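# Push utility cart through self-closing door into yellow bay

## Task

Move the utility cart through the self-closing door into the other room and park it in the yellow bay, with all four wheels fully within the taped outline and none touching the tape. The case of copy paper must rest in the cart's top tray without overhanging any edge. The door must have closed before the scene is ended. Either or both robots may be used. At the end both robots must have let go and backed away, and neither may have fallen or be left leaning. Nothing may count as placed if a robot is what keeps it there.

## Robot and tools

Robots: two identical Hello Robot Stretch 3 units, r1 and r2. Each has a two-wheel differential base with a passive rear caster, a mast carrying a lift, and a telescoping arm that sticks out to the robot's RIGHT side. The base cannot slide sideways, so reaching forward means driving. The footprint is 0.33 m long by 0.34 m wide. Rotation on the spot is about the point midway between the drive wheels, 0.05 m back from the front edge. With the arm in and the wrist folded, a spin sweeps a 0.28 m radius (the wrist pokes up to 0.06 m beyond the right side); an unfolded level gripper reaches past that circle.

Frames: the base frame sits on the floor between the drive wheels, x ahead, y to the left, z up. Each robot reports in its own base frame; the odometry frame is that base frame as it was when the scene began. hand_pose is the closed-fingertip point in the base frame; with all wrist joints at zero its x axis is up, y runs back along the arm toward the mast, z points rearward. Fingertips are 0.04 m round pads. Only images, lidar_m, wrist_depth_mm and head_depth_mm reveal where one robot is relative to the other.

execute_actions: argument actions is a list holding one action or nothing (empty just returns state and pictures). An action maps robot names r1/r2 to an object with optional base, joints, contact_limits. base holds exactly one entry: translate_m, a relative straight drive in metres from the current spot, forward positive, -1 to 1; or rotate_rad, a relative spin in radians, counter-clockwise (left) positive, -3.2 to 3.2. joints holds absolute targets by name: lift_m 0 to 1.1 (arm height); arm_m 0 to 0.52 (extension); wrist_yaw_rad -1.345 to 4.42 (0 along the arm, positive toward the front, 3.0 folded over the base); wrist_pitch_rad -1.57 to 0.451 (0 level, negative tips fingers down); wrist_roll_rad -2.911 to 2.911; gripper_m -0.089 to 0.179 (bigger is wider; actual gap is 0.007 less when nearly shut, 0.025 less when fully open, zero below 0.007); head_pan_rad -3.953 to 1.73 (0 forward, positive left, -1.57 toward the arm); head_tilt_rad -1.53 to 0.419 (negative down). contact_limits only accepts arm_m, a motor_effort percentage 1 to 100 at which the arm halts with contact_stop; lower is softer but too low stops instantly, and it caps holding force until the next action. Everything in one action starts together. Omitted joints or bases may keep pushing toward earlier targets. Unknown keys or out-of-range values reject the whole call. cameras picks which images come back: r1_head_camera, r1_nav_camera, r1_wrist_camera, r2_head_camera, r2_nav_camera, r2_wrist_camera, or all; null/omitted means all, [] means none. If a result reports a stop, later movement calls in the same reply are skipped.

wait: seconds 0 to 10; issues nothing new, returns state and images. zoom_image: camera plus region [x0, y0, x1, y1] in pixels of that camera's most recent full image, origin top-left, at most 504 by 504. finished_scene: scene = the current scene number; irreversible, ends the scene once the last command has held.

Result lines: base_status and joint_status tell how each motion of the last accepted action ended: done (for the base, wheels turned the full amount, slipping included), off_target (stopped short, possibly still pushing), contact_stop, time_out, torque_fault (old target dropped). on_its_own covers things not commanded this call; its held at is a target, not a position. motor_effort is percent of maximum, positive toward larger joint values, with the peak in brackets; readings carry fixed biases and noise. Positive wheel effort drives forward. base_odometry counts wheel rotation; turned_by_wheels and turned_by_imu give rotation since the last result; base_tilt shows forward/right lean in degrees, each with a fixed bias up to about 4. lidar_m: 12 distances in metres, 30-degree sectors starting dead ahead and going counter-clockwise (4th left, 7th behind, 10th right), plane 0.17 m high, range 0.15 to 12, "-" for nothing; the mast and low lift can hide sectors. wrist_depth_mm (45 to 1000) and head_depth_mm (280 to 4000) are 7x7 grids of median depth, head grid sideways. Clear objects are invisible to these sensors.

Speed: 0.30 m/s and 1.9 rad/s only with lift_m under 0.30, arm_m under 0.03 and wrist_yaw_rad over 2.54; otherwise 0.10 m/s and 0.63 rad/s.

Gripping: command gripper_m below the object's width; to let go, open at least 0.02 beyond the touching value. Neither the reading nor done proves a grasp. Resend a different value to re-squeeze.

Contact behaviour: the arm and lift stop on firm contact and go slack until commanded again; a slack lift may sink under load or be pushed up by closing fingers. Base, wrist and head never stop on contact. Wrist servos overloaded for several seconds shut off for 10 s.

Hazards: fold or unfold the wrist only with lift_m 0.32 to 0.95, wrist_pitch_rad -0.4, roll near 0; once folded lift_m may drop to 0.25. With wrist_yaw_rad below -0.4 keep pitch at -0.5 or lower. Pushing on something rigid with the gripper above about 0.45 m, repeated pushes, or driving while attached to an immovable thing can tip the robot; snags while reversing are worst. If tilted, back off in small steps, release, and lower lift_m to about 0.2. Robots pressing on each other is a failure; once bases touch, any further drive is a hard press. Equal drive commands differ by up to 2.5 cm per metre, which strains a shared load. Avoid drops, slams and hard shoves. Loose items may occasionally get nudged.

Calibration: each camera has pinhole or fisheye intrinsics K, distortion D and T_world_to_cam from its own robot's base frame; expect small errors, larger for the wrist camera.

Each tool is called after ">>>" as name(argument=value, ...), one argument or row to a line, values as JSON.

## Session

>>> execute_actions(
  actions=[
    {"r1":{"joints":{"lift_m":0.25,"head_tilt_rad":-0.5}},"r2":{"joints":{"lift_m":0.25,"head_tilt_rad":-0.5}}},
  ],
)

Scene clock: 2.20 s.
r1.base_odometry: x=+0.000 y=+0.000 heading=+0.000 (m, m, rad; r1's odometry frame)
r1.turned_by_wheels: +0.000 (rad since the last result)
r1.turned_by_imu: +0.000 (rad since the last result)
r1.base_tilt: forward=+0.9 right=-2.5 (deg)
r1.lidar_m: 2.30 4.09 1.78 1.08 0.98 0.99 0.71 0.65 0.66 0.82 1.67 1.85
r1.head_depth_mm: 1809 1906 2022 2135 2087 1592 1296 / 1983 2101 2253 2430 2067 1608 1299 / 2212 2378 2587 2632 2057 1589 1293 / 2473 2671 2894 2937 2077 1583 1294 / 2867 3155 3486 2952 2075 1602 1293 / 3395 3728 - 2941 2084 1585 1296 / 3525 3756 - 2976 2070 1597 1292
r1.base_status: not commanded
r1.joint_positions: lift_m=+0.250 arm_m=+0.001 wrist_yaw_rad=+2.909 wrist_pitch_rad=-0.398 wrist_roll_rad=-0.016 gripper_m=+0.037 head_pan_rad=+0.003 head_tilt_rad=-0.493
r1.joint_status: all done
r1.motor_effort: left_wheel=+1(1) right_wheel=+0(1) lift_m=+15(15) arm_m=+0(0) wrist_yaw_rad=+0(0) wrist_pitch_rad=+8(8) wrist_roll_rad=+0(0) gripper_m=+0(1) head_pan_rad=+0(0) head_tilt_rad=-2(24) (%)
r1.hand_pose: x=+0.0311 y=+0.0748 z=+0.2675 quat_wxyz=(+0.219, +0.699, +0.060, +0.678) (m; r1's base frame)
r1.wrist_depth_mm: - 922 - - - - - / - 973 - - - - - / 767 - 979 964 926 906 892 / 760 - 728 710 695 692 666 / 593 - 588 570 578 553 546 / 490 484 - 480 464 460 454 / 443 - - - 400 397 390
r2.base_odometry: x=+0.000 y=+0.000 heading=+0.000 (m, m, rad; r2's odometry frame)
r2.turned_by_wheels: +0.000 (rad since the last result)
r2.turned_by_imu: +0.000 (rad since the last result)
r2.base_tilt: forward=-0.4 right=+0.1 (deg)
r2.lidar_m: 1.25 1.21 3.19 2.37 2.33 2.22 1.65 1.60 1.66 2.31 2.45 2.55
r2.head_depth_mm: 2836 2929 3115 2800 2032 1616 1329 / 3098 3354 3499 2765 2025 1588 1327 / 3507 3776 3888 2768 2027 1604 1320 / - - - 2746 2025 1599 1311 / - - - 2516 1809 1583 1325 / 3905 - 1356 1742 1764 1595 1319 / 3731 3737 1285 1648 1587 1548 1319
r2.base_status: not commanded
r2.joint_positions: lift_m=+0.250 arm_m=-0.001 wrist_yaw_rad=+3.032 wrist_pitch_rad=-0.606 wrist_roll_rad=+0.003 gripper_m=+0.037 head_pan_rad=+0.008 head_tilt_rad=-0.494
r2.joint_status: all done
r2.motor_effort: left_wheel=+0(0) right_wheel=+0(0) lift_m=+23(23) arm_m=+0(0) wrist_yaw_rad=+1(0) wrist_pitch_rad=+5(5) wrist_roll_rad=+0(0) gripper_m=+1(1) head_pan_rad=+0(0) head_tilt_rad=-4(33) (%)
r2.hand_pose: x=+0.0003 y=+0.0516 z=+0.2230 quat_wxyz=(+0.248, +0.686, +0.174, +0.661) (m; r2's base frame)
r2.wrist_depth_mm: 955 - - - - - - / 728 744 751 770 787 779 799 / 609 605 615 623 624 630 643 / 502 513 - 530 528 528 534 / - - - - 453 453 465 / - - - - 405 400 403 / - - - - - 360 360
pictures: r1_head_camera (sideways: a quarter turn clockwise sets it upright), r1_nav_camera (sideways: a quarter turn counterclockwise sets it upright), r1_wrist_camera, r2_head_camera (sideways: a quarter turn clockwise sets it upright), r2_nav_camera (sideways: a quarter turn counterclockwise sets it upright), r2_wrist_camera
camera_calibration (this result's frames):
r1_head_camera: T_world_to_cam=[[-0.427322, -0.00912626, -0.904053, 1.19519], [-0.0101544, 0.999934, -0.00529445, 0.0125978], [0.904042, 0.00691766, -0.427387, 0.50452], [0, 0, 0, 1]] pos_world=[0.0547522, -0.00517943, 1.29621]
r1_nav_camera: T_world_to_cam=[[0.447363, 0.00944159, 0.894303, -1.12485], [0.0280627, -0.9996, -0.00348471, 0.0580681], [0.893912, 0.0266555, -0.447449, 0.536541], [0, 0, 0, 1]] pos_world=[0.0219636, 0.0543634, 1.24623]
r1_wrist_camera: T_world_to_cam=[[0.972462, -0.232874, -0.00939244, -0.00949453], [-0.135629, -0.532682, -0.835377, 0.296126], [0.189534, 0.813646, -0.549597, 0.241196], [0, 0, 0, 1]] pos_world=[0.00368146, -0.040718, 0.379848]
r2_head_camera: T_world_to_cam=[[-0.495553, -0.0122947, -0.868491, 1.15148], [0.0207592, 0.999447, -0.0259936, 0.0343631], [0.86833, -0.0309104, -0.495023, 0.601365], [0, 0, 0, 1]] pos_world=[0.047722, -0.00159854, 1.29863]
r2_nav_camera: T_world_to_cam=[[0.513204, 0.0247853, 0.857909, -1.0761], [-0.00815668, -0.999397, 0.0337523, 0.00761947], [0.858228, -0.0243195, -0.512692, 0.622113], [0, 0, 0, 1]] pos_world=[0.0184049, 0.0494158, 1.24189]
r2_wrist_camera: T_world_to_cam=[[0.994045, -0.107121, 0.0200074, 0.000706792], [-0.056248, -0.661619, -0.747728, 0.249611], [0.0933345, 0.74215, -0.663704, 0.274828], [0, 0, 0, 1]] pos_world=[-0.0123134, -0.0387405, 0.369032]
Images, in order (width x height): r1_head_camera 896x504, r1_nav_camera 672x504, r1_wrist_camera 644x364, r2_head_camera 896x504, r2_nav_camera 672x504, r2_wrist_camera 644x364.

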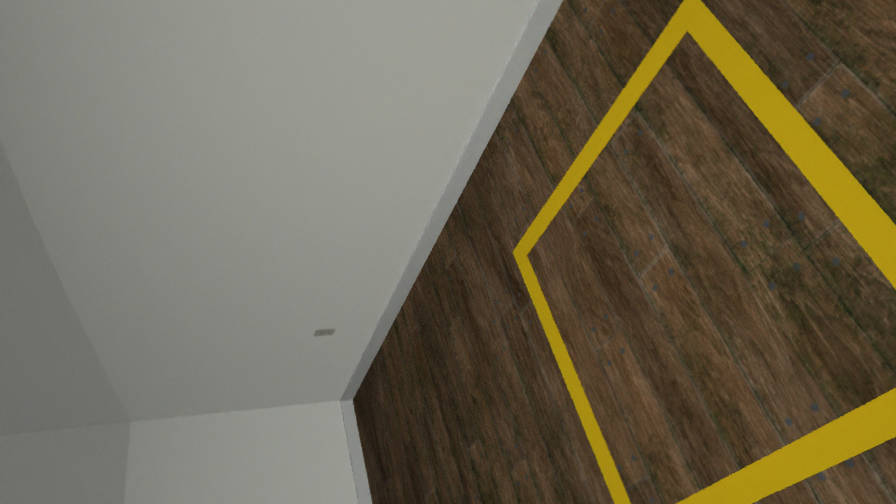

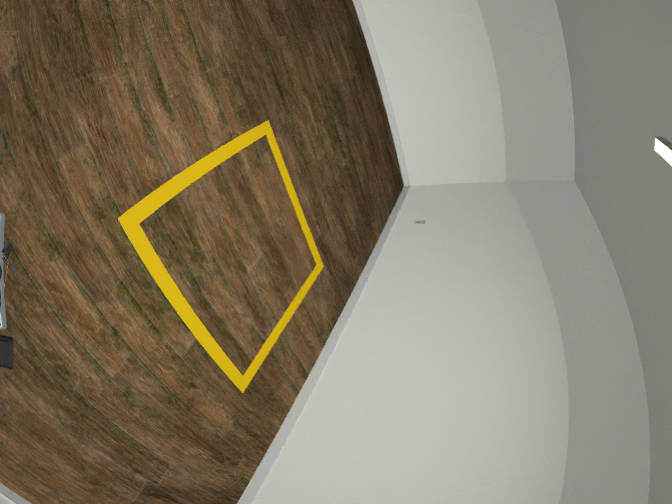

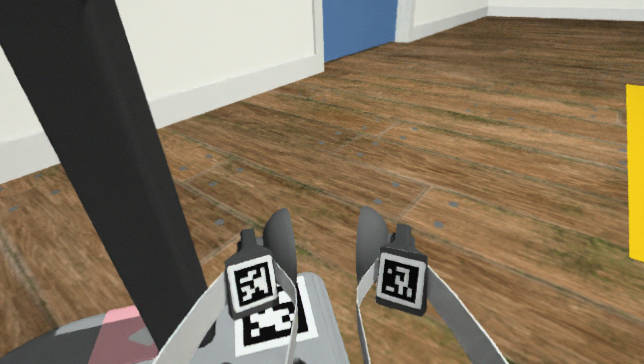

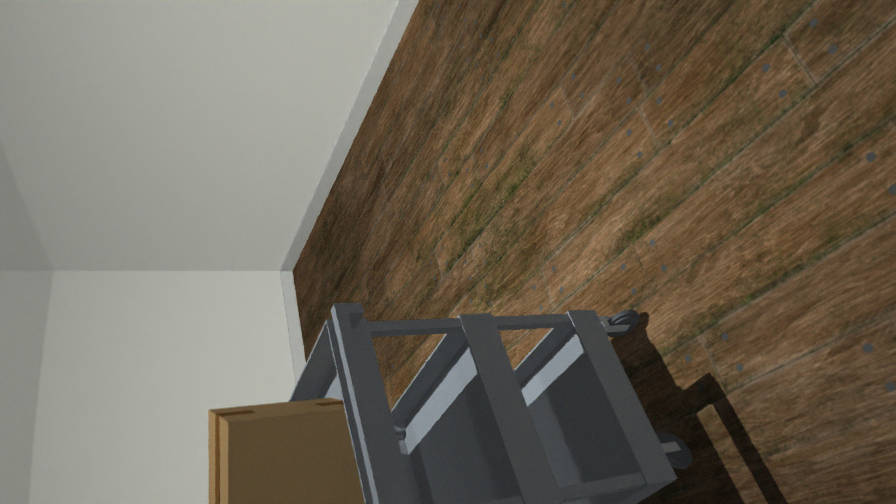

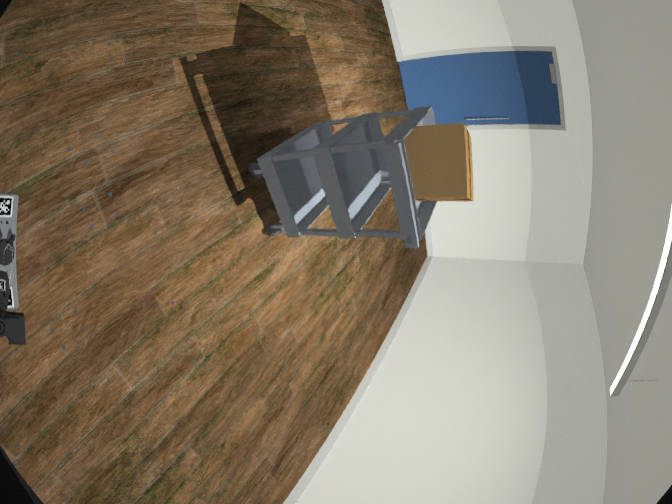

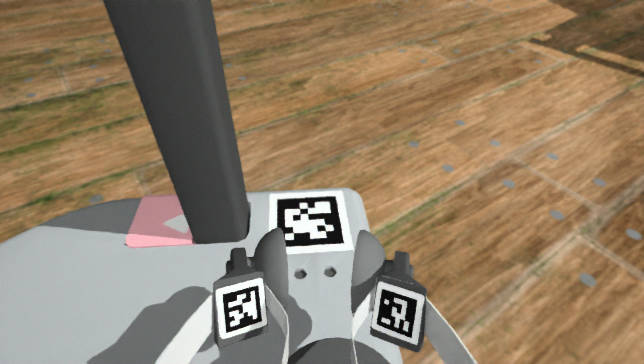

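>>> execute_actions(
  actions=[
    {"r1":{"base":{"rotate_rad":0.69},"joints":{"head_tilt_rad":-1.3,"wrist_yaw_rad":3.1}},"r2":{"base":{"translate_m":0.42},"joints":{"wrist_pitch_rad":0,"gripper_m":0}}},
  ],
  cameras=[],
)

>>> execute_actions(
  actions=[
    {"r1":{"base":{"translate_m":1.0}},"r2":{"base":{"rotate_rad":0.57},"joints":{"wrist_yaw_rad":1.57,"head_tilt_rad":-0.8}}},
  ],
  cameras=[],
)

>>> execute_actions(
  actions=[
    {"r1":{"base":{"translate_m":0.57}},"r2":{"base":{"translate_m":0.35},"joints":{"lift_m":0.1,"arm_m":0.05}}},
  ],
  cameras=[],
)

>>> execute_actions(
  actions=[
    {"r1":{"base":{"rotate_rad":1.59}}},
  ],
  cameras=["r1_nav_camera","r2_nav_camera","r2_wrist_camera"],
)

Scene clock: 12.70 s.
r1.base_odometry: x=+0.000 y=+0.000 heading=+0.690 (m, m, rad; r1's odometry frame)
r1.turned_by_wheels: +0.690 (rad since the last result)
r1.turned_by_imu: +0.682 (rad since the last result)
r1.base_tilt: forward=+0.9 right=-2.4 (deg)
r1.lidar_m: 3.53 1.37 1.01 0.98 0.91 0.68 0.65 0.68 0.95 1.83 1.92 2.66
r1.head_depth_mm: 1709 1551 1429 1331 1242 1159 1087 / 1702 1568 1437 1334 1245 1163 1085 / 1690 1554 1437 1328 1238 - 1077 / 1712 1560 1434 1326 1239 - - / 1697 1562 1438 1333 1242 - - / 1707 1554 1429 1331 1239 1177 - / 1696 1575 1439 1333 1242 1164 1077
r1.base_status: done
r1.joint_positions: lift_m=+0.250 arm_m=+0.001 wrist_yaw_rad=+3.098 wrist_pitch_rad=-0.398 wrist_roll_rad=-0.016 gripper_m=+0.037 head_pan_rad=+0.003 head_tilt_rad=-1.284
r1.joint_status: all done
r1.motor_effort: left_wheel=-1(6) right_wheel=+2(8) lift_m=+15(15) arm_m=+0(0) wrist_yaw_rad=+2(1) wrist_pitch_rad=+8(8) wrist_roll_rad=+0(0) gripper_m=-1(0) head_pan_rad=+0(0) head_tilt_rad=-5(34) (%)
r1.hand_pose: x=-0.0113 y=+0.0808 z=+0.2675 quat_wxyz=(+0.154, +0.690, +0.126, +0.696) (m; r1's base frame)
r1.wrist_depth_mm: 776 900 883 923 940 934 937 / 792 948 - - - - - / 766 945 - 955 913 917 898 / 709 733 - 708 705 689 676 / 593 592 - 570 578 550 546 / 488 497 - - - 460 456 / 431 - - - 397 397 392
r2.base_odometry: x=+0.420 y=+0.000 heading=+0.000 (m, m, rad; r2's odometry frame)
r2.turned_by_wheels: +0.000 (rad since the last result)
r2.turned_by_imu: +0.002 (rad since the last result)
r2.base_tilt: forward=-0.4 right=+0.2 (deg)
r2.lidar_m: 0.89 0.83 3.48 2.59 2.53 2.60 2.03 1.96 2.05 2.31 2.24 2.33
r2.head_depth_mm: 2571 2721 2853 2779 2042 1613 1341 / 2820 3039 3218 2785 2013 1604 1333 / 3224 3491 3678 2785 2011 1600 1324 / 3700 - - 2738 2036 1591 1322 / 3678 - - 2398 1812 1429 1315 / 3474 3791 3942 1115 1278 1376 1288 / 3336 3681 927 941 1271 1281 1223
r2.base_status: done
r2.joint_positions: lift_m=+0.250 arm_m=-0.001 wrist_yaw_rad=+3.032 wrist_pitch_rad=-0.023 wrist_roll_rad=+0.003 gripper_m=+0.000 head_pan_rad=+0.008 head_tilt_rad=-0.495
r2.joint_status: all done
r2.motor_effort: left_wheel=+0(14) right_wheel=+0(7) lift_m=+24(24) arm_m=+0(0) wrist_yaw_rad=+0(1) wrist_pitch_rad=+8(7) wrist_roll_rad=-1(0) gripper_m=-2(96) head_pan_rad=+0(0) head_tilt_rad=-3(4) (%)
r2.hand_pose: x=+0.0067 y=+0.1100 z=+0.3588 quat_wxyz=(+0.047, +0.707, -0.030, +0.705) (m; r2's base frame)
r2.wrist_depth_mm: - - - - - - - / - - - - - - - / - - - - - - - / - - - - - - - / - - - - - - - / 842 852 906 - 891 916 943 / 658 661 - 652 677 687 697
pictures: none
No camera images: the call's "cameras" was empty. Leave "cameras" out to get every camera's image.

Scene clock: 17.63 s.
r1.base_odometry: x=+0.771 y=+0.636 heading=+0.690 (m, m, rad; r1's odometry frame)
r1.turned_by_wheels: +0.000 (rad since the last result)
r1.turned_by_imu: +0.004 (rad since the last result)
r1.base_tilt: forward=+0.9 right=-2.4 (deg)
r1.lidar_m: 3.10 1.45 0.98 0.96 1.00 1.40 1.64 1.72 1.91 1.85 1.94 2.69
r1.head_depth_mm: 1696 1554 1438 1334 1244 1156 1093 / 1700 1558 1435 1326 1240 1166 1087 / 1687 1551 1424 1329 1241 - 1072 / 1686 1552 1437 1327 1243 - - / 1712 1557 1440 1332 1239 - - / 1703 1557 1428 1336 1237 1174 - / 1709 1562 1433 1338 1247 1164 1079
r1.base_status: done
r1.joint_positions: lift_m=+0.250 arm_m=+0.001 wrist_yaw_rad=+3.098 wrist_pitch_rad=-0.398 wrist_roll_rad=-0.016 gripper_m=+0.037 head_pan_rad=+0.003 head_tilt_rad=-1.285
r1.joint_status: not commanded
r1.motor_effort: left_wheel=-2(5) right_wheel=+3(6) lift_m=+15(16) arm_m=+0(0) wrist_yaw_rad=+1(2) wrist_pitch_rad=+8(8) wrist_roll_rad=+1(0) gripper_m=-1(0) head_pan_rad=+0(0) head_tilt_rad=-5(5) (%)
r1.hand_pose: x=-0.0114 y=+0.0808 z=+0.2675 quat_wxyz=(+0.154, +0.690, +0.126, +0.696) (m; r1's base frame)
r1.wrist_depth_mm: 874 874 888 910 923 991 - / 955 951 967 954 - - - / - - - 947 939 917 886 / 751 743 - 707 698 689 673 / 593 579 - 572 582 552 543 / 489 501 - - - 461 456 / 433 - - - 398 396 391
r2.base_odometry: x=+0.420 y=+0.000 heading=+0.570 (m, m, rad; r2's odometry frame)
r2.turned_by_wheels: +0.570 (rad since the last result)
r2.turned_by_imu: +0.577 (rad since the last result)
r2.base_tilt: forward=-0.4 right=+0.3 (deg)
r2.lidar_m: 0.83 3.33 2.55 2.51 2.61 2.01 1.96 2.07 2.28 2.24 2.37 0.87
r2.head_depth_mm: 889 1057 1285 1261 1541 1332 1161 / 832 896 1345 1264 1465 1326 1161 / 862 947 1347 1256 1450 1318 1167 / 905 982 1178 1236 1457 1311 1152 / 3429 2916 2247 1818 1523 1306 1150 / 3469 2957 2251 1802 1506 1290 1151 / 3434 2928 2237 1806 1510 1301 1147
r2.base_status: done
r2.joint_positions: lift_m=+0.250 arm_m=-0.001 wrist_yaw_rad=+1.572 wrist_pitch_rad=-0.023 wrist_roll_rad=+0.003 gripper_m=+0.000 head_pan_rad=+0.008 head_tilt_rad=-0.790
r2.joint_status: all done
r2.motor_effort: left_wheel=-4(13) right_wheel=+3(10) lift_m=+23(24) arm_m=+0(1) wrist_yaw_rad=-1(4) wrist_pitch_rad=+8(8) wrist_roll_rad=-1(0) gripper_m=-3(3) head_pan_rad=+0(0) head_tilt_rad=-5(29) (%)
r2.hand_pose: x=+0.2342 y=-0.1439 z=+0.3588 quat_wxyz=(+0.505, +0.507, -0.494, +0.494) (m; r2's base frame)
r2.wrist_depth_mm: - - - - - - - / - - - 724 738 - - / - - - - - - - / - - - - - - - / - - - 769 765 - - / 862 876 881 - 835 928 925 / 649 675 660 648 690 675 700
pictures: none
No camera images: the call's "cameras" was empty. Leave "cameras" out to get every camera's image.

Scene clock: 22.27 s.
r1.base_odometry: x=+1.211 y=+0.999 heading=+0.690 (m, m, rad; r1's odometry frame)
r1.turned_by_wheels: +0.000 (rad since the last result)
r1.turned_by_imu: +0.003 (rad since the last result)
r1.base_tilt: forward=+0.8 right=-2.5 (deg)
r1.lidar_m: 2.54 1.32 1.06 1.03 0.98 1.38 2.21 2.31 1.92 1.86 1.95 2.63
r1.head_depth_mm: 1681 1560 1427 1325 1250 1165 1097 / 1702 1549 1437 1329 1239 1170 1096 / 1706 1554 1433 1334 1251 - 1074 / 1695 1559 1433 1335 1241 - - / 1694 1558 1440 1335 1251 - - / 1700 1564 1435 1339 1246 1177 - / 1705 1556 1439 1327 1249 1170 1079
r1.base_status: done
r1.joint_positions: lift_m=+0.250 arm_m=+0.001 wrist_yaw_rad=+3.098 wrist_pitch_rad=-0.398 wrist_roll_rad=-0.016 gripper_m=+0.037 head_pan_rad=+0.003 head_tilt_rad=-1.285
r1.joint_status: not commanded
r1.motor_effort: left_wheel=-1(5) right_wheel=+1(8) lift_m=+16(16) arm_m=+0(0) wrist_yaw_rad=+1(2) wrist_pitch_rad=+8(8) wrist_roll_rad=+1(0) gripper_m=+0(1) head_pan_rad=+0(0) head_tilt_rad=-6(6) (%)
r1.hand_pose: x=-0.0114 y=+0.0808 z=+0.2675 quat_wxyz=(+0.154, +0.690, +0.126, +0.696) (m; r1's base frame)
r1.wrist_depth_mm: 854 879 940 940 958 936 891 / 924 942 - - - - 975 / 972 969 - 961 926 919 897 / 755 745 - 719 696 683 676 / 594 586 - 566 581 550 544 / 485 504 - - - 460 457 / 429 - - - 400 394 393
r2.base_odometry: x=+0.715 y=+0.189 heading=+0.570 (m, m, rad; r2's odometry frame)
r2.turned_by_wheels: +0.000 (rad since the last result)
r2.turned_by_imu: +0.002 (rad since the last result)
r2.base_tilt: forward=-0.4 right=+0.2 (deg)
r2.lidar_m: 0.48 3.27 2.54 2.48 2.64 2.36 2.31 2.45 2.31 2.27 2.51 0.50
r2.head_depth_mm: 2995 577 646 650 971 1200 1163 / 722 598 681 645 971 1215 1163 / 717 629 724 636 963 1218 1153 / 3075 672 762 630 888 1208 1151 / 3160 2956 2257 1817 1515 1312 1156 / 3123 2860 2221 1810 1507 1300 1147 / 3169 2919 2234 1803 1505 1297 1145
r2.base_status: done
r2.joint_positions: lift_m=+0.100 arm_m=+0.050 wrist_yaw_rad=+1.571 wrist_pitch_rad=-0.023 wrist_roll_rad=+0.003 gripper_m=+0.000 head_pan_rad=+0.008 head_tilt_rad=-0.791
r2.joint_status: all done
r2.motor_effort: left_wheel=-4(6) right_wheel=+3(9) lift_m=+23(24) arm_m=+4(6) wrist_yaw_rad=-1(1) wrist_pitch_rad=+8(8) wrist_roll_rad=+0(1) gripper_m=-2(2) head_pan_rad=+0(0) head_tilt_rad=-5(5) (%)
r2.hand_pose: x=+0.2343 y=-0.1946 z=+0.2089 quat_wxyz=(+0.505, +0.506, -0.495, +0.494) (m; r2's base frame)
r2.wrist_depth_mm: - - 639 637 608 609 - / - - - - - - - / - - - - - - - / - - 412 413 415 421 - / 780 799 418 423 432 432 912 / 559 555 474 - 592 500 598 / 426 428 418 419 442 436 458
pictures: none
No camera images: the call's "cameras" was empty. Leave "cameras" out to get every camera's image.

Scene clock: 24.47 s.
r1.base_odometry: x=+1.211 y=+0.999 heading=+2.279 (m, m, rad; r1's odometry frame)
r1.turned_by_wheels: +1.590 (rad since the last result)
r1.turned_by_imu: +1.569 (rad since the last result)
r1.base_tilt: forward=+0.9 right=-2.4 (deg)
r1.lidar_m: 1.02 0.98 1.39 2.21 2.31 1.92 1.87 1.96 2.62 2.54 1.30 1.06
r1.head_depth_mm: 1060 1352 1422 1336 1238 1164 1093 / 1073 1354 1435 1328 1241 1168 1091 / 1073 1369 1433 1333 1245 - 1073 / 1082 1378 1435 1342 1248 - - / 1080 1386 1437 1336 1243 - - / 1051 1287 1440 1325 1238 1177 - / 1007 1287 1442 1333 1239 1162 1081
r1.base_status: done
r1.joint_positions: lift_m=+0.250 arm_m=+0.001 wrist_yaw_rad=+3.098 wrist_pitch_rad=-0.398 wrist_roll_rad=-0.016 gripper_m=+0.037 head_pan_rad=+0.003 head_tilt_rad=-1.285
r1.joint_status: not commanded
r1.motor_effort: left_wheel=-1(7) right_wheel=+2(10) lift_m=+16(16) arm_m=-1(0) wrist_yaw_rad=+1(2) wrist_pitch_rad=+8(8) wrist_roll_rad=+0(0) gripper_m=+0(1) head_pan_rad=+0(0) head_tilt_rad=-6(6) (%)
r1.hand_pose: x=-0.0114 y=+0.0807 z=+0.2675 quat_wxyz=(+0.154, +0.690, +0.126, +0.696) (m; r1's base frame)
r1.wrist_depth_mm: - - - - - - - / - - - - - - - / - - - 947 934 917 885 / 751 748 - 712 706 686 681 / 594 579 - 565 581 546 544 / 486 497 - - - 460 456 / 428 - - - 397 396 394
r2.base_odometry: x=+0.715 y=+0.189 heading=+0.570 (m, m, rad; r2's odometry frame)
r2.turned_by_wheels: +0.000 (rad since the last result)
r2.turned_by_imu: +0.000 (rad since the last result)
r2.base_tilt: forward=-0.4 right=+0.3 (deg)
r2.lidar_m: 0.48 3.29 2.53 2.48 2.63 2.36 2.31 2.45 2.31 2.26 2.51 0.51
r2.head_depth_mm: 2971 575 644 652 973 1206 1165 / 722 596 682 645 972 1218 1155 / 715 630 723 633 971 1211 1155 / 3028 673 762 628 883 1205 1148 / 3126 2945 2280 1820 1527 1311 1149 / 3148 2948 2228 1802 1510 1315 1144 / 3138 2896 2208 1812 1498 1305 1146
r2.base_status: not commanded
r2.joint_positions: lift_m=+0.100 arm_m=+0.050 wrist_yaw_rad=+1.571 wrist_pitch_rad=-0.023 wrist_roll_rad=+0.003 gripper_m=+0.000 head_pan_rad=+0.008 head_tilt_rad=-0.791
r2.joint_status: not commanded
r2.motor_effort: left_wheel=-4(4) right_wheel=+3(3) lift_m=+23(23) arm_m=+4(4) wrist_yaw_rad=-2(1) wrist_pitch_rad=+8(8) wrist_roll_rad=+0(0) gripper_m=-2(3) head_pan_rad=+0(0) head_tilt_rad=-5(5) (%)
r2.hand_pose: x=+0.2343 y=-0.1946 z=+0.2089 quat_wxyz=(+0.505, +0.506, -0.495, +0.494) (m; r2's base frame)
r2.wrist_depth_mm: - - 645 630 610 604 - / - - - - - - - / - - - - - - - / - - 403 416 420 427 - / 801 805 418 423 431 431 898 / 557 565 474 - 589 493 601 / 429 428 425 414 442 439 457
pictures: r1_nav_camera (sideways: a quarter turn counterclockwise sets it upright), r2_nav_camera (sideways: a quarter turn counterclockwise sets it upright), r2_wrist_camera
camera_calibration (this result's frames):
r1_nav_camera: T_world_to_cam=[[0.95071, 0.0111034, 0.309883, -0.366412], [0.0182218, -0.999632, -0.0200861, 0.0797284], [0.309546, 0.0247426, -0.950563, 1.19434], [0, 0, 0, 1]] pos_world=[-0.0228059, 0.0542163, 1.25045]
r2_nav_camera: T_world_to_cam=[[0.741699, 0.0266863, 0.670202, -0.83282], [0.00244105, -0.999309, 0.0370894, 0.00322416], [0.670729, -0.0258731, -0.741251, 0.920571], [0, 0, 0, 1]] pos_world=[0.000240406, 0.0492649, 1.24041]
r2_wrist_camera: T_world_to_cam=[[-0.00838695, -0.9998, 0.0181389, -0.196364], [-0.141762, -0.0167676, -0.989759, 0.285492], [0.989865, -0.0108725, -0.141593, -0.0393107], [0, 0, 0, 1]] pos_world=[0.0777374, -0.191965, 0.280564]
Images, in order (width x height): r1_nav_camera 672x504, r2_nav_camera 672x504, r2_wrist_camera 644x364.

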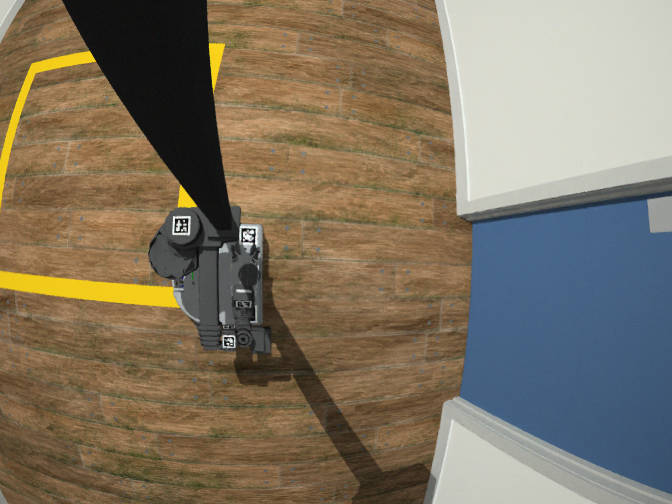

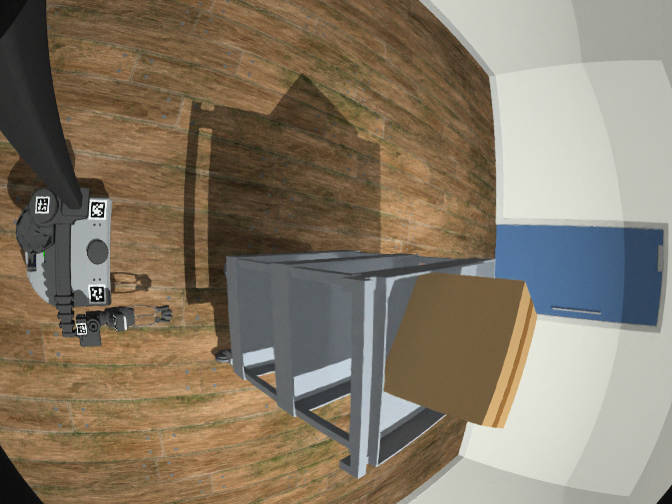

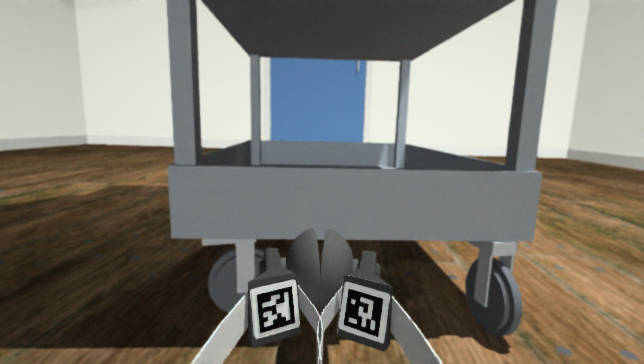

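>>> execute_actions(
  actions=[
    {"r1":{"base":{"rotate_rad":-0.1}},"r2":{"joints":{"arm_m":0.08}}},
  ],
  cameras=[],
)

>>> execute_actions(
  actions=[
    {"r1":{"base":{"translate_m":0.93}},"r2":{"base":{"translate_m":0.4}}},
  ],
  cameras=[],
)

>>> execute_actions(
  actions=[
    {"r1":{"joints":{"lift_m":0.32}}},
  ],
  cameras=[],
)

>>> execute_actions(
  actions=[
    {"r1":{"base":{"translate_m":0.7}},"r2":{"base":{"translate_m":0.4}}},
  ],
  cameras=["r1_nav_camera","r2_nav_camera","r2_wrist_camera"],
)

Scene clock: 30.03 s.
r1.base_odometry: x=+1.211 y=+0.999 heading=+2.180 (m, m, rad; r1's odometry frame)
r1.turned_by_wheels: -0.100 (rad since the last result)
r1.turned_by_imu: -0.098 (rad since the last result)
r1.base_tilt: forward=+0.8 right=-2.5 (deg)
r1.lidar_m: 1.03 0.98 1.26 2.21 2.26 1.97 1.87 1.91 2.49 2.54 1.45 1.09
r1.head_depth_mm: 1104 1407 1438 1331 1240 1168 1092 / 1094 1413 1418 1334 1248 1161 1097 / 1091 1390 1438 1321 1241 - 1078 / 1086 1374 1427 1337 1250 - - / 1076 1354 1438 1343 1238 - - / 1066 1312 1432 1341 1244 1178 - / 1004 1229 1426 1321 1241 1166 1081
r1.base_status: done
r1.joint_positions: lift_m=+0.250 arm_m=+0.001 wrist_yaw_rad=+3.098 wrist_pitch_rad=-0.398 wrist_roll_rad=-0.016 gripper_m=+0.037 head_pan_rad=+0.003 head_tilt_rad=-1.285
r1.joint_status: not commanded
r1.motor_effort: left_wheel=+3(8) right_wheel=-3(5) lift_m=+16(16) arm_m=+0(1) wrist_yaw_rad=+1(2) wrist_pitch_rad=+8(8) wrist_roll_rad=+0(1) gripper_m=+0(1) head_pan_rad=+0(0) head_tilt_rad=-5(5) (%)
r1.hand_pose: x=-0.0114 y=+0.0807 z=+0.2675 quat_wxyz=(+0.154, +0.690, +0.126, +0.696) (m; r1's base frame)
r1.wrist_depth_mm: - - - - - - 967 / - - - - - - - / - - - 950 939 924 900 / 749 738 - 719 691 696 678 / 592 585 - 573 578 551 542 / 485 502 - - - 461 455 / 429 - - - 402 395 390
r2.base_odometry: x=+0.715 y=+0.189 heading=+0.570 (m, m, rad; r2's odometry frame)
r2.turned_by_wheels: +0.000 (rad since the last result)
r2.turned_by_imu: +0.000 (rad since the last result)
r2.base_tilt: forward=-0.4 right=+0.2 (deg)
r2.lidar_m: 0.48 3.31 2.53 2.48 2.63 2.36 2.31 2.45 2.30 2.27 2.45 0.51
r2.head_depth_mm: 2904 576 646 652 971 1198 1166 / 721 598 684 642 966 1211 1163 / 717 628 727 636 969 1212 1155 / 3011 673 764 631 880 1209 1155 / 3136 2941 2244 1821 1515 1312 1154 / 3099 2959 2224 1793 1534 1310 1142 / 3185 2880 2232 1802 1518 1309 1142
r2.base_status: not commanded
r2.joint_positions: lift_m=+0.100 arm_m=+0.080 wrist_yaw_rad=+1.571 wrist_pitch_rad=-0.023 wrist_roll_rad=+0.003 gripper_m=+0.000 head_pan_rad=+0.008 head_tilt_rad=-0.791
r2.joint_status: all done
r2.motor_effort: left_wheel=-4(4) right_wheel=+3(3) lift_m=+23(23) arm_m=+4(1) wrist_yaw_rad=+0(2) wrist_pitch_rad=+8(8) wrist_roll_rad=+0(0) gripper_m=-2(2) head_pan_rad=+1(0) head_tilt_rad=-5(5) (%)
r2.hand_pose: x=+0.2343 y=-0.2246 z=+0.2089 quat_wxyz=(+0.505, +0.506, -0.495, +0.494) (m; r2's base frame)
r2.wrist_depth_mm: - - 650 634 613 - - / - - - - - - - / - - - - - - - / - - 411 415 421 429 - / 784 743 415 424 428 739 893 / 549 574 471 - 583 551 597 / 424 432 420 425 446 427 452
pictures: none
No camera images: the call's "cameras" was empty. Leave "cameras" out to get every camera's image.

Scene clock: 35.17 s.
r1.base_odometry: x=+0.679 y=+1.762 heading=+2.180 (m, m, rad; r1's odometry frame)
r1.turned_by_wheels: +0.000 (rad since the last result)
r1.turned_by_imu: +0.004 (rad since the last result)
r1.base_tilt: forward=+0.8 right=-2.4 (deg)
r1.lidar_m: - - 0.15 0.34 2.32 2.95 2.79 2.85 2.63 0.56 0.17 0.15
r1.head_depth_mm: - - - 314 677 1162 1095 / - - - 306 639 1167 1090 / - - - - 602 - 1071 / - - - - 571 - - / - - - - 543 - - / - - - - 518 1171 - / - - - - 495 1148 1078
r1.base_status: done
r1.joint_positions: lift_m=+0.250 arm_m=+0.001 wrist_yaw_rad=+3.098 wrist_pitch_rad=-0.398 wrist_roll_rad=-0.016 gripper_m=+0.037 head_pan_rad=+0.003 head_tilt_rad=-1.285
r1.joint_status: not commanded
r1.motor_effort: left_wheel=+2(11) right_wheel=-2(8) lift_m=+15(16) arm_m=-1(1) wrist_yaw_rad=+1(1) wrist_pitch_rad=+8(8) wrist_roll_rad=+0(0) gripper_m=-2(0) head_pan_rad=+0(1) head_tilt_rad=-5(5) (%)
r1.hand_pose: x=-0.0114 y=+0.0807 z=+0.2675 quat_wxyz=(+0.154, +0.690, +0.126, +0.696) (m; r1's base frame)
r1.wrist_depth_mm: - - - 368 313 185 130 / - - - 397 325 189 133 / - - - 434 337 193 135 / 756 742 - 480 352 197 137 / 596 587 - 523 323 202 139 / 489 501 - - - 206 141 / 432 - - - 349 198 143
r2.base_odometry: x=+1.052 y=+0.404 heading=+0.570 (m, m, rad; r2's odometry frame)
r2.turned_by_wheels: +0.000 (rad since the last result)
r2.turned_by_imu: -0.006 (rad since the last result)
r2.base_tilt: forward=-0.4 right=+0.3 (deg)
r2.lidar_m: 0.24 3.24 2.50 2.45 2.59 2.77 2.71 2.87 2.35 2.29 0.36 0.25
r2.head_depth_mm: 2747 497 410 467 548 452 930 / 2773 494 425 497 566 461 760 / 2771 490 451 532 583 471 755 / 2755 2882 480 573 580 446 721 / 2763 2932 2112 1768 1480 1309 1152 / 2800 2928 2218 1808 1514 1304 1145 / 2767 2942 2216 1805 1509 1294 1144
r2.base_status: done
r2.joint_positions: lift_m=+0.100 arm_m=+0.080 wrist_yaw_rad=+1.579 wrist_pitch_rad=-0.024 wrist_roll_rad=+0.003 gripper_m=+0.000 head_pan_rad=+0.008 head_tilt_rad=-0.791
r2.joint_status: not commanded
r2.motor_effort: left_wheel=-2(11) right_wheel=+6(45) lift_m=+23(23) arm_m=+4(4) wrist_yaw_rad=-11(24) wrist_pitch_rad=+8(9) wrist_roll_rad=+0(0) gripper_m=-3(4) head_pan_rad=+0(0) head_tilt_rad=-5(6) (%)
r2.hand_pose: x=+0.2342 y=-0.2224 z=+0.2086 quat_wxyz=(+0.503, +0.509, -0.492, +0.495) (m; r2's base frame)
r2.wrist_depth_mm: - - 641 635 619 - - / - - - - - - - / - - - - - - - / - 463 675 699 616 458 - / 173 176 179 183 184 186 190 / 176 178 181 - 187 189 192 / 181 183 186 190 192 195 198
pictures: none
No camera images: the call's "cameras" was empty. Leave "cameras" out to get every camera's image.

Scene clock: 36.63 s.
r1.base_odometry: x=+0.679 y=+1.762 heading=+2.180 (m, m, rad; r1's odometry frame)
r1.turned_by_wheels: +0.000 (rad since the last result)
r1.turned_by_imu: +0.000 (rad since the last result)
r1.base_tilt: forward=+0.9 right=-2.4 (deg)
r1.lidar_m: - - 0.15 0.34 2.32 2.95 2.79 2.85 2.63 0.56 0.17 0.15
r1.head_depth_mm: - - - 314 680 1165 1086 / - - - 306 638 1148 1087 / - - - - 605 - 1075 / - - - - 572 - - / - - - - 542 - - / - - - - 518 1179 - / - - - - 495 1143 1078
r1.base_status: not commanded
r1.joint_positions: lift_m=+0.320 arm_m=+0.001 wrist_yaw_rad=+3.098 wrist_pitch_rad=-0.398 wrist_roll_rad=-0.016 gripper_m=+0.037 head_pan_rad=+0.003 head_tilt_rad=-1.285
r1.joint_status: all done
r1.motor_effort: left_wheel=+3(2) right_wheel=-3(3) lift_m=+26(27) arm_m=+0(1) wrist_yaw_rad=+1(1) wrist_pitch_rad=+8(8) wrist_roll_rad=+0(0) gripper_m=+0(0) head_pan_rad=+0(0) head_tilt_rad=-5(5) (%)
r1.hand_pose: x=-0.0115 y=+0.0807 z=+0.3368 quat_wxyz=(+0.154, +0.690, +0.126, +0.696) (m; r1's base frame)
r1.wrist_depth_mm: - - - 368 314 185 130 / - - - 397 325 189 132 / - - - 436 339 193 135 / 884 870 - 479 351 197 137 / 693 692 - 537 322 202 139 / 577 574 - 540 324 207 141 / 486 502 - - 389 197 143
r2.base_odometry: x=+1.052 y=+0.404 heading=+0.570 (m, m, rad; r2's odometry frame)
r2.turned_by_wheels: +0.000 (rad since the last result)
r2.turned_by_imu: +0.000 (rad since the last result)
r2.base_tilt: forward=-0.4 right=+0.3 (deg)
r2.lidar_m: 0.24 3.26 2.51 2.45 2.60 2.76 2.70 2.88 2.34 2.29 0.36 0.25
r2.head_depth_mm: 2742 499 411 466 549 452 933 / 2784 493 426 497 566 462 757 / 2779 492 451 533 582 472 757 / 2815 2844 479 573 581 446 719 / 2804 2959 2099 1781 1494 1311 1156 / 2795 2904 2231 1808 1515 1300 1142 / 2772 2878 2203 1798 1515 1304 1144
r2.base_status: not commanded
r2.joint_positions: lift_m=+0.100 arm_m=+0.080 wrist_yaw_rad=+1.579 wrist_pitch_rad=-0.024 wrist_roll_rad=+0.003 gripper_m=+0.000 head_pan_rad=+0.008 head_tilt_rad=-0.791
r2.joint_status: not commanded
r2.motor_effort: left_wheel=-2(2) right_wheel=+6(6) lift_m=+23(23) arm_m=+4(4) wrist_yaw_rad=-11(10) wrist_pitch_rad=+8(8) wrist_roll_rad=+0(0) gripper_m=-2(3) head_pan_rad=+0(0) head_tilt_rad=-5(5) (%)
r2.hand_pose: x=+0.2342 y=-0.2224 z=+0.2086 quat_wxyz=(+0.503, +0.509, -0.492, +0.495) (m; r2's base frame)
r2.wrist_depth_mm: - - 639 632 626 - - / - - - - - - - / - - - - - - - / - 463 683 702 624 457 - / 173 176 179 183 183 187 190 / 176 178 180 - 187 190 192 / 180 183 187 190 192 194 198
pictures: none
No camera images: the call's "cameras" was empty. Leave "cameras" out to get every camera's image.

Scene clock: 44.67 s.
r1.base_odometry: x=+0.279 y=+2.336 heading=+2.180 (m, m, rad; r1's odometry frame)
r1.turned_by_wheels: +0.000 (rad since the last result)
r1.turned_by_imu: -0.883 (rad since the last result)
r1.base_tilt: forward=+0.9 right=-2.5 (deg)
r1.lidar_m: - - 0.15 0.19 2.52 0.95 0.66 3.30 3.24 0.21 0.15 -
r1.head_depth_mm: - - - - - 1165 1095 / - - - - - 1159 1087 / - - - - - - 1076 / - - - - - - - / - - - - - - - / - - - - - 1177 - / - - - - - 1162 1085
r1.base_status: translate_m off_target (by the wheels' count: +0.6998 of +0.7000)
r1.joint_positions: lift_m=+0.320 arm_m=+0.001 wrist_yaw_rad=+3.116 wrist_pitch_rad=-0.400 wrist_roll_rad=-0.016 gripper_m=+0.037 head_pan_rad=+0.003 head_tilt_rad=-1.295
r1.joint_status: not commanded
r1.on_its_own: left_wheel is at rest, and its effort (+19) is outside its rest range (-18 to +18); right_wheel is at rest, and its effort (+22) is outside its rest range (-18 to +18)
r1.motor_effort: left_wheel=+19(77) right_wheel=+22(44) lift_m=+21(26) arm_m=-2(1) wrist_yaw_rad=-12(13) wrist_pitch_rad=+9(9) wrist_roll_rad=+1(0) gripper_m=+0(1) head_pan_rad=+0(0) head_tilt_rad=-2(5) (%)
r1.hand_pose: x=-0.0155 y=+0.0806 z=+0.3367 quat_wxyz=(+0.148, +0.689, +0.133, +0.697) (m; r1's base frame)
r1.wrist_depth_mm: - - - - 217 115 78 / - - - - 222 117 79 / - - - - 229 118 80 / 882 870 - 835 234 120 80 / 698 684 676 678 209 122 81 / 576 571 584 555 205 123 82 / 489 501 - - 224 117 83
r2.base_odometry: x=+1.388 y=+0.620 heading=+0.569 (m, m, rad; r2's odometry frame)
r2.turned_by_wheels: +0.000 (rad since the last result)
r2.turned_by_imu: +0.002 (rad since the last result)
r2.base_tilt: forward=-0.2 right=+0.3 (deg)
r2.lidar_m: 0.21 2.85 2.48 2.43 2.58 3.18 3.09 3.09 2.36 2.32 0.36 0.23
r2.head_depth_mm: 2389 499 392 437 524 470 954 / 2438 494 404 459 547 482 746 / - 492 417 486 559 490 694 / 1792 488 431 513 577 500 416 / 2107 2292 452 556 592 530 1114 / 2400 2683 2160 1800 1517 1299 1144 / 2426 2671 2222 1811 1508 1310 1147
r2.base_status: done
r2.joint_positions: lift_m=+0.100 arm_m=+0.080 wrist_yaw_rad=+1.576 wrist_pitch_rad=-0.025 wrist_roll_rad=+0.003 gripper_m=+0.000 head_pan_rad=+0.008 head_tilt_rad=-0.791
r2.joint_status: not commanded
r2.motor_effort: left_wheel=-3(6) right_wheel=+6(26) lift_m=+23(23) arm_m=+4(4) wrist_yaw_rad=-6(26) wrist_pitch_rad=+8(9) wrist_roll_rad=+0(0) gripper_m=-2(5) head_pan_rad=+0(0) head_tilt_rad=-5(5) (%)
r2.hand_pose: x=+0.2342 y=-0.2234 z=+0.2085 quat_wxyz=(+0.505, +0.508, -0.493, +0.494) (m; r2's base frame)
r2.wrist_depth_mm: - - 648 634 - - 213 / - - - - - - 212 / - - - - - - 214 / 385 522 675 723 538 395 214 / 232 168 176 183 189 198 206 / 164 169 176 - 194 202 212 / 168 174 180 189 199 210 218
pictures: r1_nav_camera (sideways: a quarter turn counterclockwise sets it upright), r2_nav_camera (sideways: a quarter turn counterclockwise sets it upright), r2_wrist_camera
camera_calibration (this result's frames):
r1_nav_camera: T_world_to_cam=[[0.953612, 0.0110966, 0.300835, -0.354647], [0.0180132, -0.999633, -0.020227, 0.079913], [0.3005, 0.0247077, -0.953462, 1.19816], [0, 0, 0, 1]] pos_world=[-0.0232926, 0.0542152, 1.25071]
r2_nav_camera: T_world_to_cam=[[0.74201, 0.0266889, 0.669857, -0.832372], [0.00245831, -0.999309, 0.0370921, 0.00322053], [0.670384, -0.025876, -0.741563, 0.920979], [0, 0, 0, 1]] pos_world=[0.000211808, 0.0492647, 1.24041]
r2_wrist_camera: T_world_to_cam=[[-0.00356109, -0.999829, 0.0181535, -0.226293], [-0.143584, -0.0174543, -0.989484, 0.284729], [0.989632, -0.0061302, -0.143498, -0.0381224], [0, 0, 0, 1]] pos_world=[0.0778039, -0.221518, 0.280372]
Images, in order (width x height): r1_nav_camera 672x504, r2_nav_camera 672x504, r2_wrist_camera 644x364.

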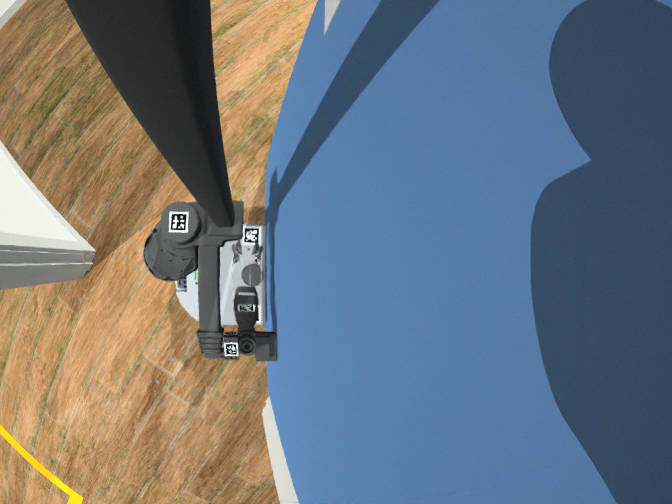

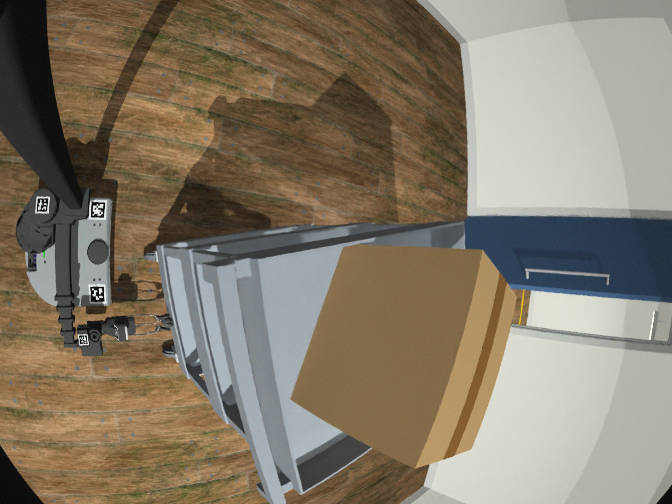

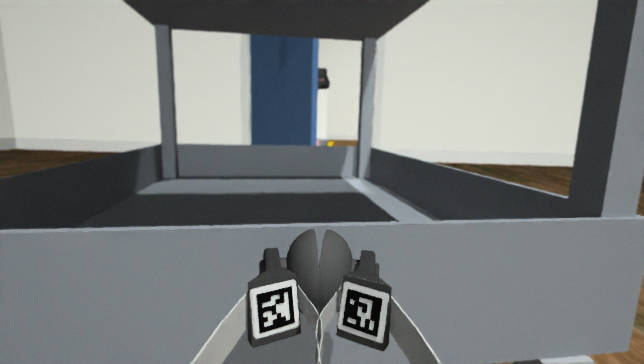

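>>> execute_actions(
  actions=[
    {"r1":{"base":{"rotate_rad":-2.5}},"r2":{"base":{"translate_m":-0.08},"joints":{"arm_m":0.0,"wrist_yaw_rad":1.8}}},
  ],
  cameras=["r1_nav_camera"],
)

>>> execute_actions(
  actions=[
    {"r1":{"base":{"translate_m":-0.35}},"r2":{"base":{"translate_m":0.3}}},
  ],
  cameras=["r1_nav_camera","r2_nav_camera","r2_wrist_camera"],
)

Scene clock: 54.47 s.
r1.base_odometry: x=+0.279 y=+2.336 heading=-0.320 (m, m, rad; r1's odometry frame)
r1.turned_by_wheels: -2.499 (rad since the last result)
r1.turned_by_imu: -2.418 (rad since the last result)
r1.base_tilt: forward=+0.9 right=-2.3 (deg)
r1.lidar_m: 3.26 3.25 0.31 0.23 0.23 0.24 0.33 1.52 2.85 2.47 0.65 0.65
r1.head_depth_mm: 1676 1545 1429 1289 1235 1166 1098 / 1679 1553 1423 1329 1243 1159 1088 / 1679 1523 1421 1330 1232 - 1078 / 1676 1548 1422 1320 1242 - - / 1674 1556 1427 1333 1243 - - / 1675 1548 1424 1319 1247 1070 - / 1668 1556 1445 1332 957 704 -
r1.base_status: done
r1.joint_positions: lift_m=+0.320 arm_m=+0.001 wrist_yaw_rad=+3.101 wrist_pitch_rad=-0.400 wrist_roll_rad=-0.016 gripper_m=+0.037 head_pan_rad=+0.003 head_tilt_rad=-1.294
r1.joint_status: not commanded
r1.motor_effort: left_wheel=+8(55) right_wheel=-17(32) lift_m=+21(21) arm_m=-1(2) wrist_yaw_rad=+0(12) wrist_pitch_rad=+9(9) wrist_roll_rad=+0(0) gripper_m=+0(0) head_pan_rad=+1(0) head_tilt_rad=-2(2) (%)
r1.hand_pose: x=-0.0121 y=+0.0806 z=+0.3368 quat_wxyz=(+0.154, +0.690, +0.128, +0.696) (m; r1's base frame)
r1.wrist_depth_mm: 186 198 239 266 314 385 - / 195 212 260 287 343 432 - / 206 228 - 311 378 516 - / 218 244 - 341 422 611 787 / 232 263 - 375 505 628 640 / 248 282 316 429 533 538 538 / 268 298 - - 471 468 459
r2.base_odometry: x=+1.321 y=+0.577 heading=+0.569 (m, m, rad; r2's odometry frame)
r2.turned_by_wheels: +0.000 (rad since the last result)
r2.turned_by_imu: +0.000 (rad since the last result)
r2.base_tilt: forward=-0.4 right=+0.1 (deg)
r2.lidar_m: 0.29 2.93 2.49 2.44 2.58 3.07 3.01 3.08 2.36 2.31 0.50 0.32
r2.head_depth_mm: 2436 498 457 533 544 839 1108 / 2469 495 476 561 541 795 1100 / - 492 500 591 583 754 1080 / - 488 521 627 583 670 1018 / 2167 507 558 655 620 1234 1134 / 2438 2716 2221 1799 1521 1296 1145 / 2487 2730 2216 1794 1521 1299 1149
r2.base_status: done
r2.joint_positions: lift_m=+0.100 arm_m=+0.000 wrist_yaw_rad=+1.799 wrist_pitch_rad=-0.024 wrist_roll_rad=+0.003 gripper_m=+0.000 head_pan_rad=+0.008 head_tilt_rad=-0.791
r2.joint_status: all done
r2.motor_effort: left_wheel=-2(9) right_wheel=+2(3) lift_m=+23(24) arm_m=-4(5) wrist_yaw_rad=+3(4) wrist_pitch_rad=+8(8) wrist_roll_rad=+0(1) gripper_m=-3(3) head_pan_rad=+0(1) head_tilt_rad=-5(5) (%)
r2.hand_pose: x=+0.2276 y=-0.0876 z=+0.2087 quat_wxyz=(+0.446, +0.560, -0.434, +0.548) (m; r2's base frame)
r2.wrist_depth_mm: - - 254 629 613 600 - / - - 257 - - - - / - - 262 - - - - / - - 253 707 737 655 483 / 801 813 252 246 240 237 233 / 551 556 260 - 245 243 238 / 419 430 419 417 423 410 407
pictures: r1_nav_camera (sideways: a quarter turn counterclockwise sets it upright)
camera_calibration (this result's frames):
r1_nav_camera: T_world_to_cam=[[0.953403, 0.0107673, 0.301508, -0.355522], [0.0176828, -0.999639, -0.0202166, 0.0799014], [0.301182, 0.0246061, -0.953249, 1.19788], [0, 0, 0, 1]] pos_world=[-0.0232377, 0.0542254, 1.25069]
Images, in order (width x height): r1_nav_camera 672x504.

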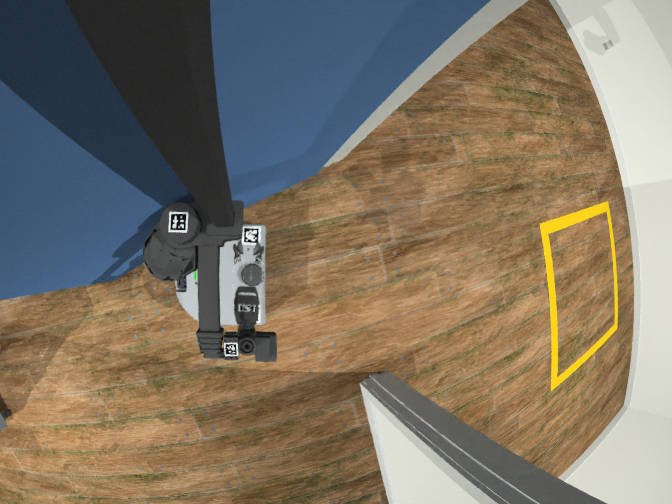

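Scene clock: 59.00 s.
r1.base_odometry: x=-0.053 y=+2.445 heading=-0.319 (m, m, rad; r1's odometry frame)
r1.turned_by_wheels: +0.000 (rad since the last result)
r1.turned_by_imu: +0.000 (rad since the last result)
r1.base_tilt: forward=+0.8 right=-2.5 (deg)
r1.lidar_m: 3.58 0.43 0.24 0.21 0.21 0.23 4.53 0.98 2.94 2.56 1.30 0.92
r1.head_depth_mm: 1683 1345 1398 1330 1244 1162 1098 / 1681 1536 1425 1327 1237 1153 1088 / 1677 1540 1432 1327 1245 - 1079 / 1677 1536 1425 1328 1238 - - / 1666 1546 1424 1329 1242 - - / 1682 1548 1424 1317 1129 892 - / 1668 1553 1397 870 716 605 -
r1.base_status: done
r1.joint_positions: lift_m=+0.320 arm_m=+0.001 wrist_yaw_rad=+3.101 wrist_pitch_rad=-0.400 wrist_roll_rad=-0.016 gripper_m=+0.037 head_pan_rad=+0.003 head_tilt_rad=-1.294
r1.joint_status: not commanded
r1.motor_effort: left_wheel=+5(5) right_wheel=-10(24) lift_m=+21(21) arm_m=-1(1) wrist_yaw_rad=-1(1) wrist_pitch_rad=+9(9) wrist_roll_rad=+0(0) gripper_m=-1(1) head_pan_rad=+1(0) head_tilt_rad=-2(2) (%)
r1.hand_pose: x=-0.0121 y=+0.0806 z=+0.3368 quat_wxyz=(+0.154, +0.690, +0.128, +0.696) (m; r1's base frame)
r1.wrist_depth_mm: 181 189 212 227 249 276 310 / 193 203 230 246 271 305 345 / 205 220 - 266 298 339 390 / 220 239 - 292 330 381 444 / 237 258 - 324 378 436 527 / 259 283 302 372 429 511 536 / 284 308 - - 458 468 463
r2.base_odometry: x=+1.574 y=+0.739 heading=+0.569 (m, m, rad; r2's odometry frame)
r2.turned_by_wheels: +0.000 (rad since the last result)
r2.turned_by_imu: +0.001 (rad since the last result)
r2.base_tilt: forward=-0.5 right=+0.2 (deg)
r2.lidar_m: 0.23 0.23 2.46 2.42 2.55 3.39 3.31 3.11 2.38 2.33 0.36 0.24
r2.head_depth_mm: 2174 498 378 412 504 458 901 / 2248 495 390 437 526 462 761 / - 490 403 465 551 470 741 / - 487 417 499 568 475 717 / - 484 443 534 578 481 666 / 1665 1650 484 1669 591 508 1109 / 2111 2547 2228 1797 1505 1297 1146
r2.base_status: done
r2.joint_positions: lift_m=+0.100 arm_m=+0.000 wrist_yaw_rad=+1.867 wrist_pitch_rad=-0.027 wrist_roll_rad=+0.003 gripper_m=+0.000 head_pan_rad=+0.008 head_tilt_rad=-0.792
r2.joint_status: not commanded
r2.on_its_own: wrist_yaw_rad is held at +1.848, not at your +1.800, by its stall guard, which is not easing now; wrist_yaw_rad is at rest, and its effort (-23) is outside its rest range (-12 to +12)
r2.motor_effort: left_wheel=+2(18) right_wheel=+4(47) lift_m=+23(24) arm_m=-2(4) wrist_yaw_rad=-23(34) wrist_pitch_rad=+9(10) wrist_roll_rad=+0(1) gripper_m=-4(6) head_pan_rad=+0(0) head_tilt_rad=-5(5) (%)
r2.hand_pose: x=+0.2230 y=-0.0706 z=+0.2078 quat_wxyz=(+0.428, +0.575, -0.413, +0.562) (m; r2's base frame)
r2.wrist_depth_mm: - 192 - 718 623 621 - / - 196 - - - - - / - 200 - - - - - / - 210 404 606 718 672 494 / 787 199 189 182 171 393 396 / 549 205 195 - 171 162 154 / 421 212 200 187 174 167 158
pictures: r1_nav_camera (sideways: a quarter turn counterclockwise sets it upright), r2_nav_camera (sideways: a quarter turn counterclockwise sets it upright), r2_wrist_camera
camera_calibration (this result's frames):
r1_nav_camera: T_world_to_cam=[[0.953403, 0.0107671, 0.301509, -0.355522], [0.0176826, -0.999639, -0.0202166, 0.0799014], [0.301182, 0.0246061, -0.953249, 1.19788], [0, 0, 0, 1]] pos_world=[-0.0232377, 0.0542254, 1.25069]
r2_nav_camera: T_world_to_cam=[[0.742376, 0.0266919, 0.669451, -0.831846], [0.00247846, -0.999309, 0.0370953, 0.00321629], [0.669979, -0.0258794, -0.741929, 0.921457], [0, 0, 0, 1]] pos_world=[0.000178226, 0.0492644, 1.24042]
r2_wrist_camera: T_world_to_cam=[[0.28404, -0.95864, 0.0181711, -0.134831], [-0.134886, -0.058715, -0.98912, 0.28022], [0.949277, 0.278499, -0.145985, 0.00343288], [0, 0, 0, 1]] pos_world=[0.0728366, -0.113758, 0.280122]
Images, in order (width x height): r1_nav_camera 672x504, r2_nav_camera 672x504, r2_wrist_camera 644x364.

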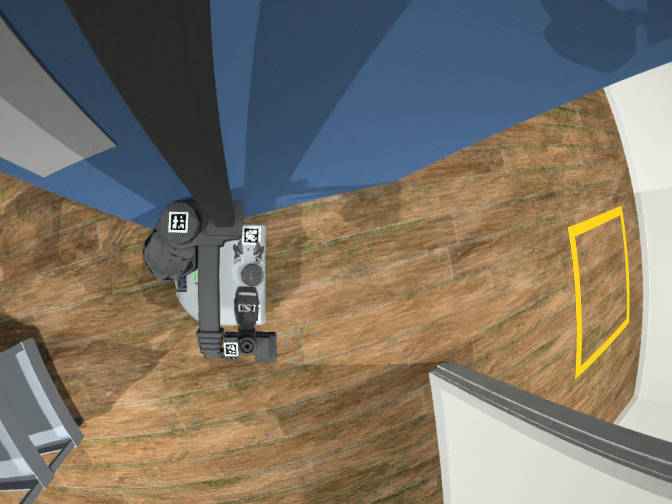

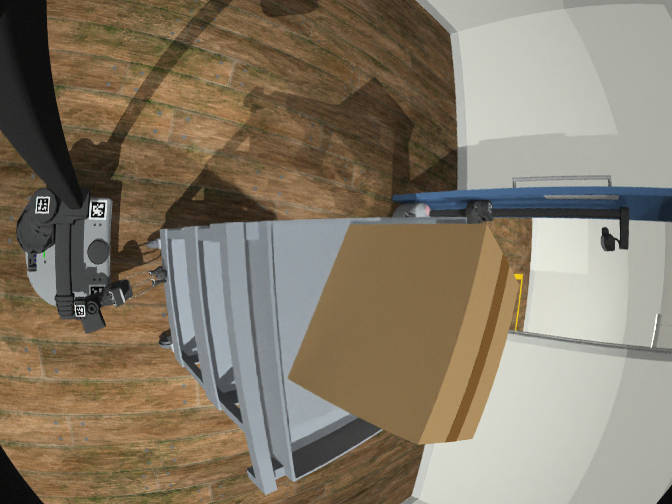

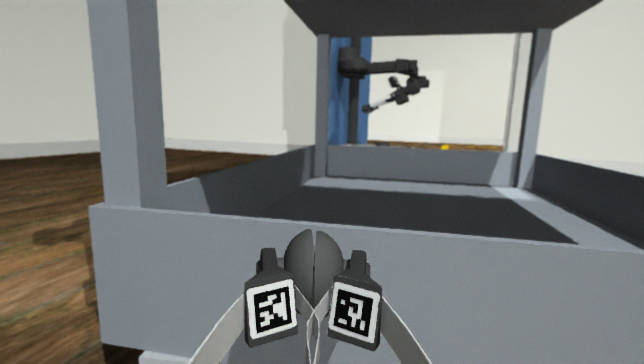

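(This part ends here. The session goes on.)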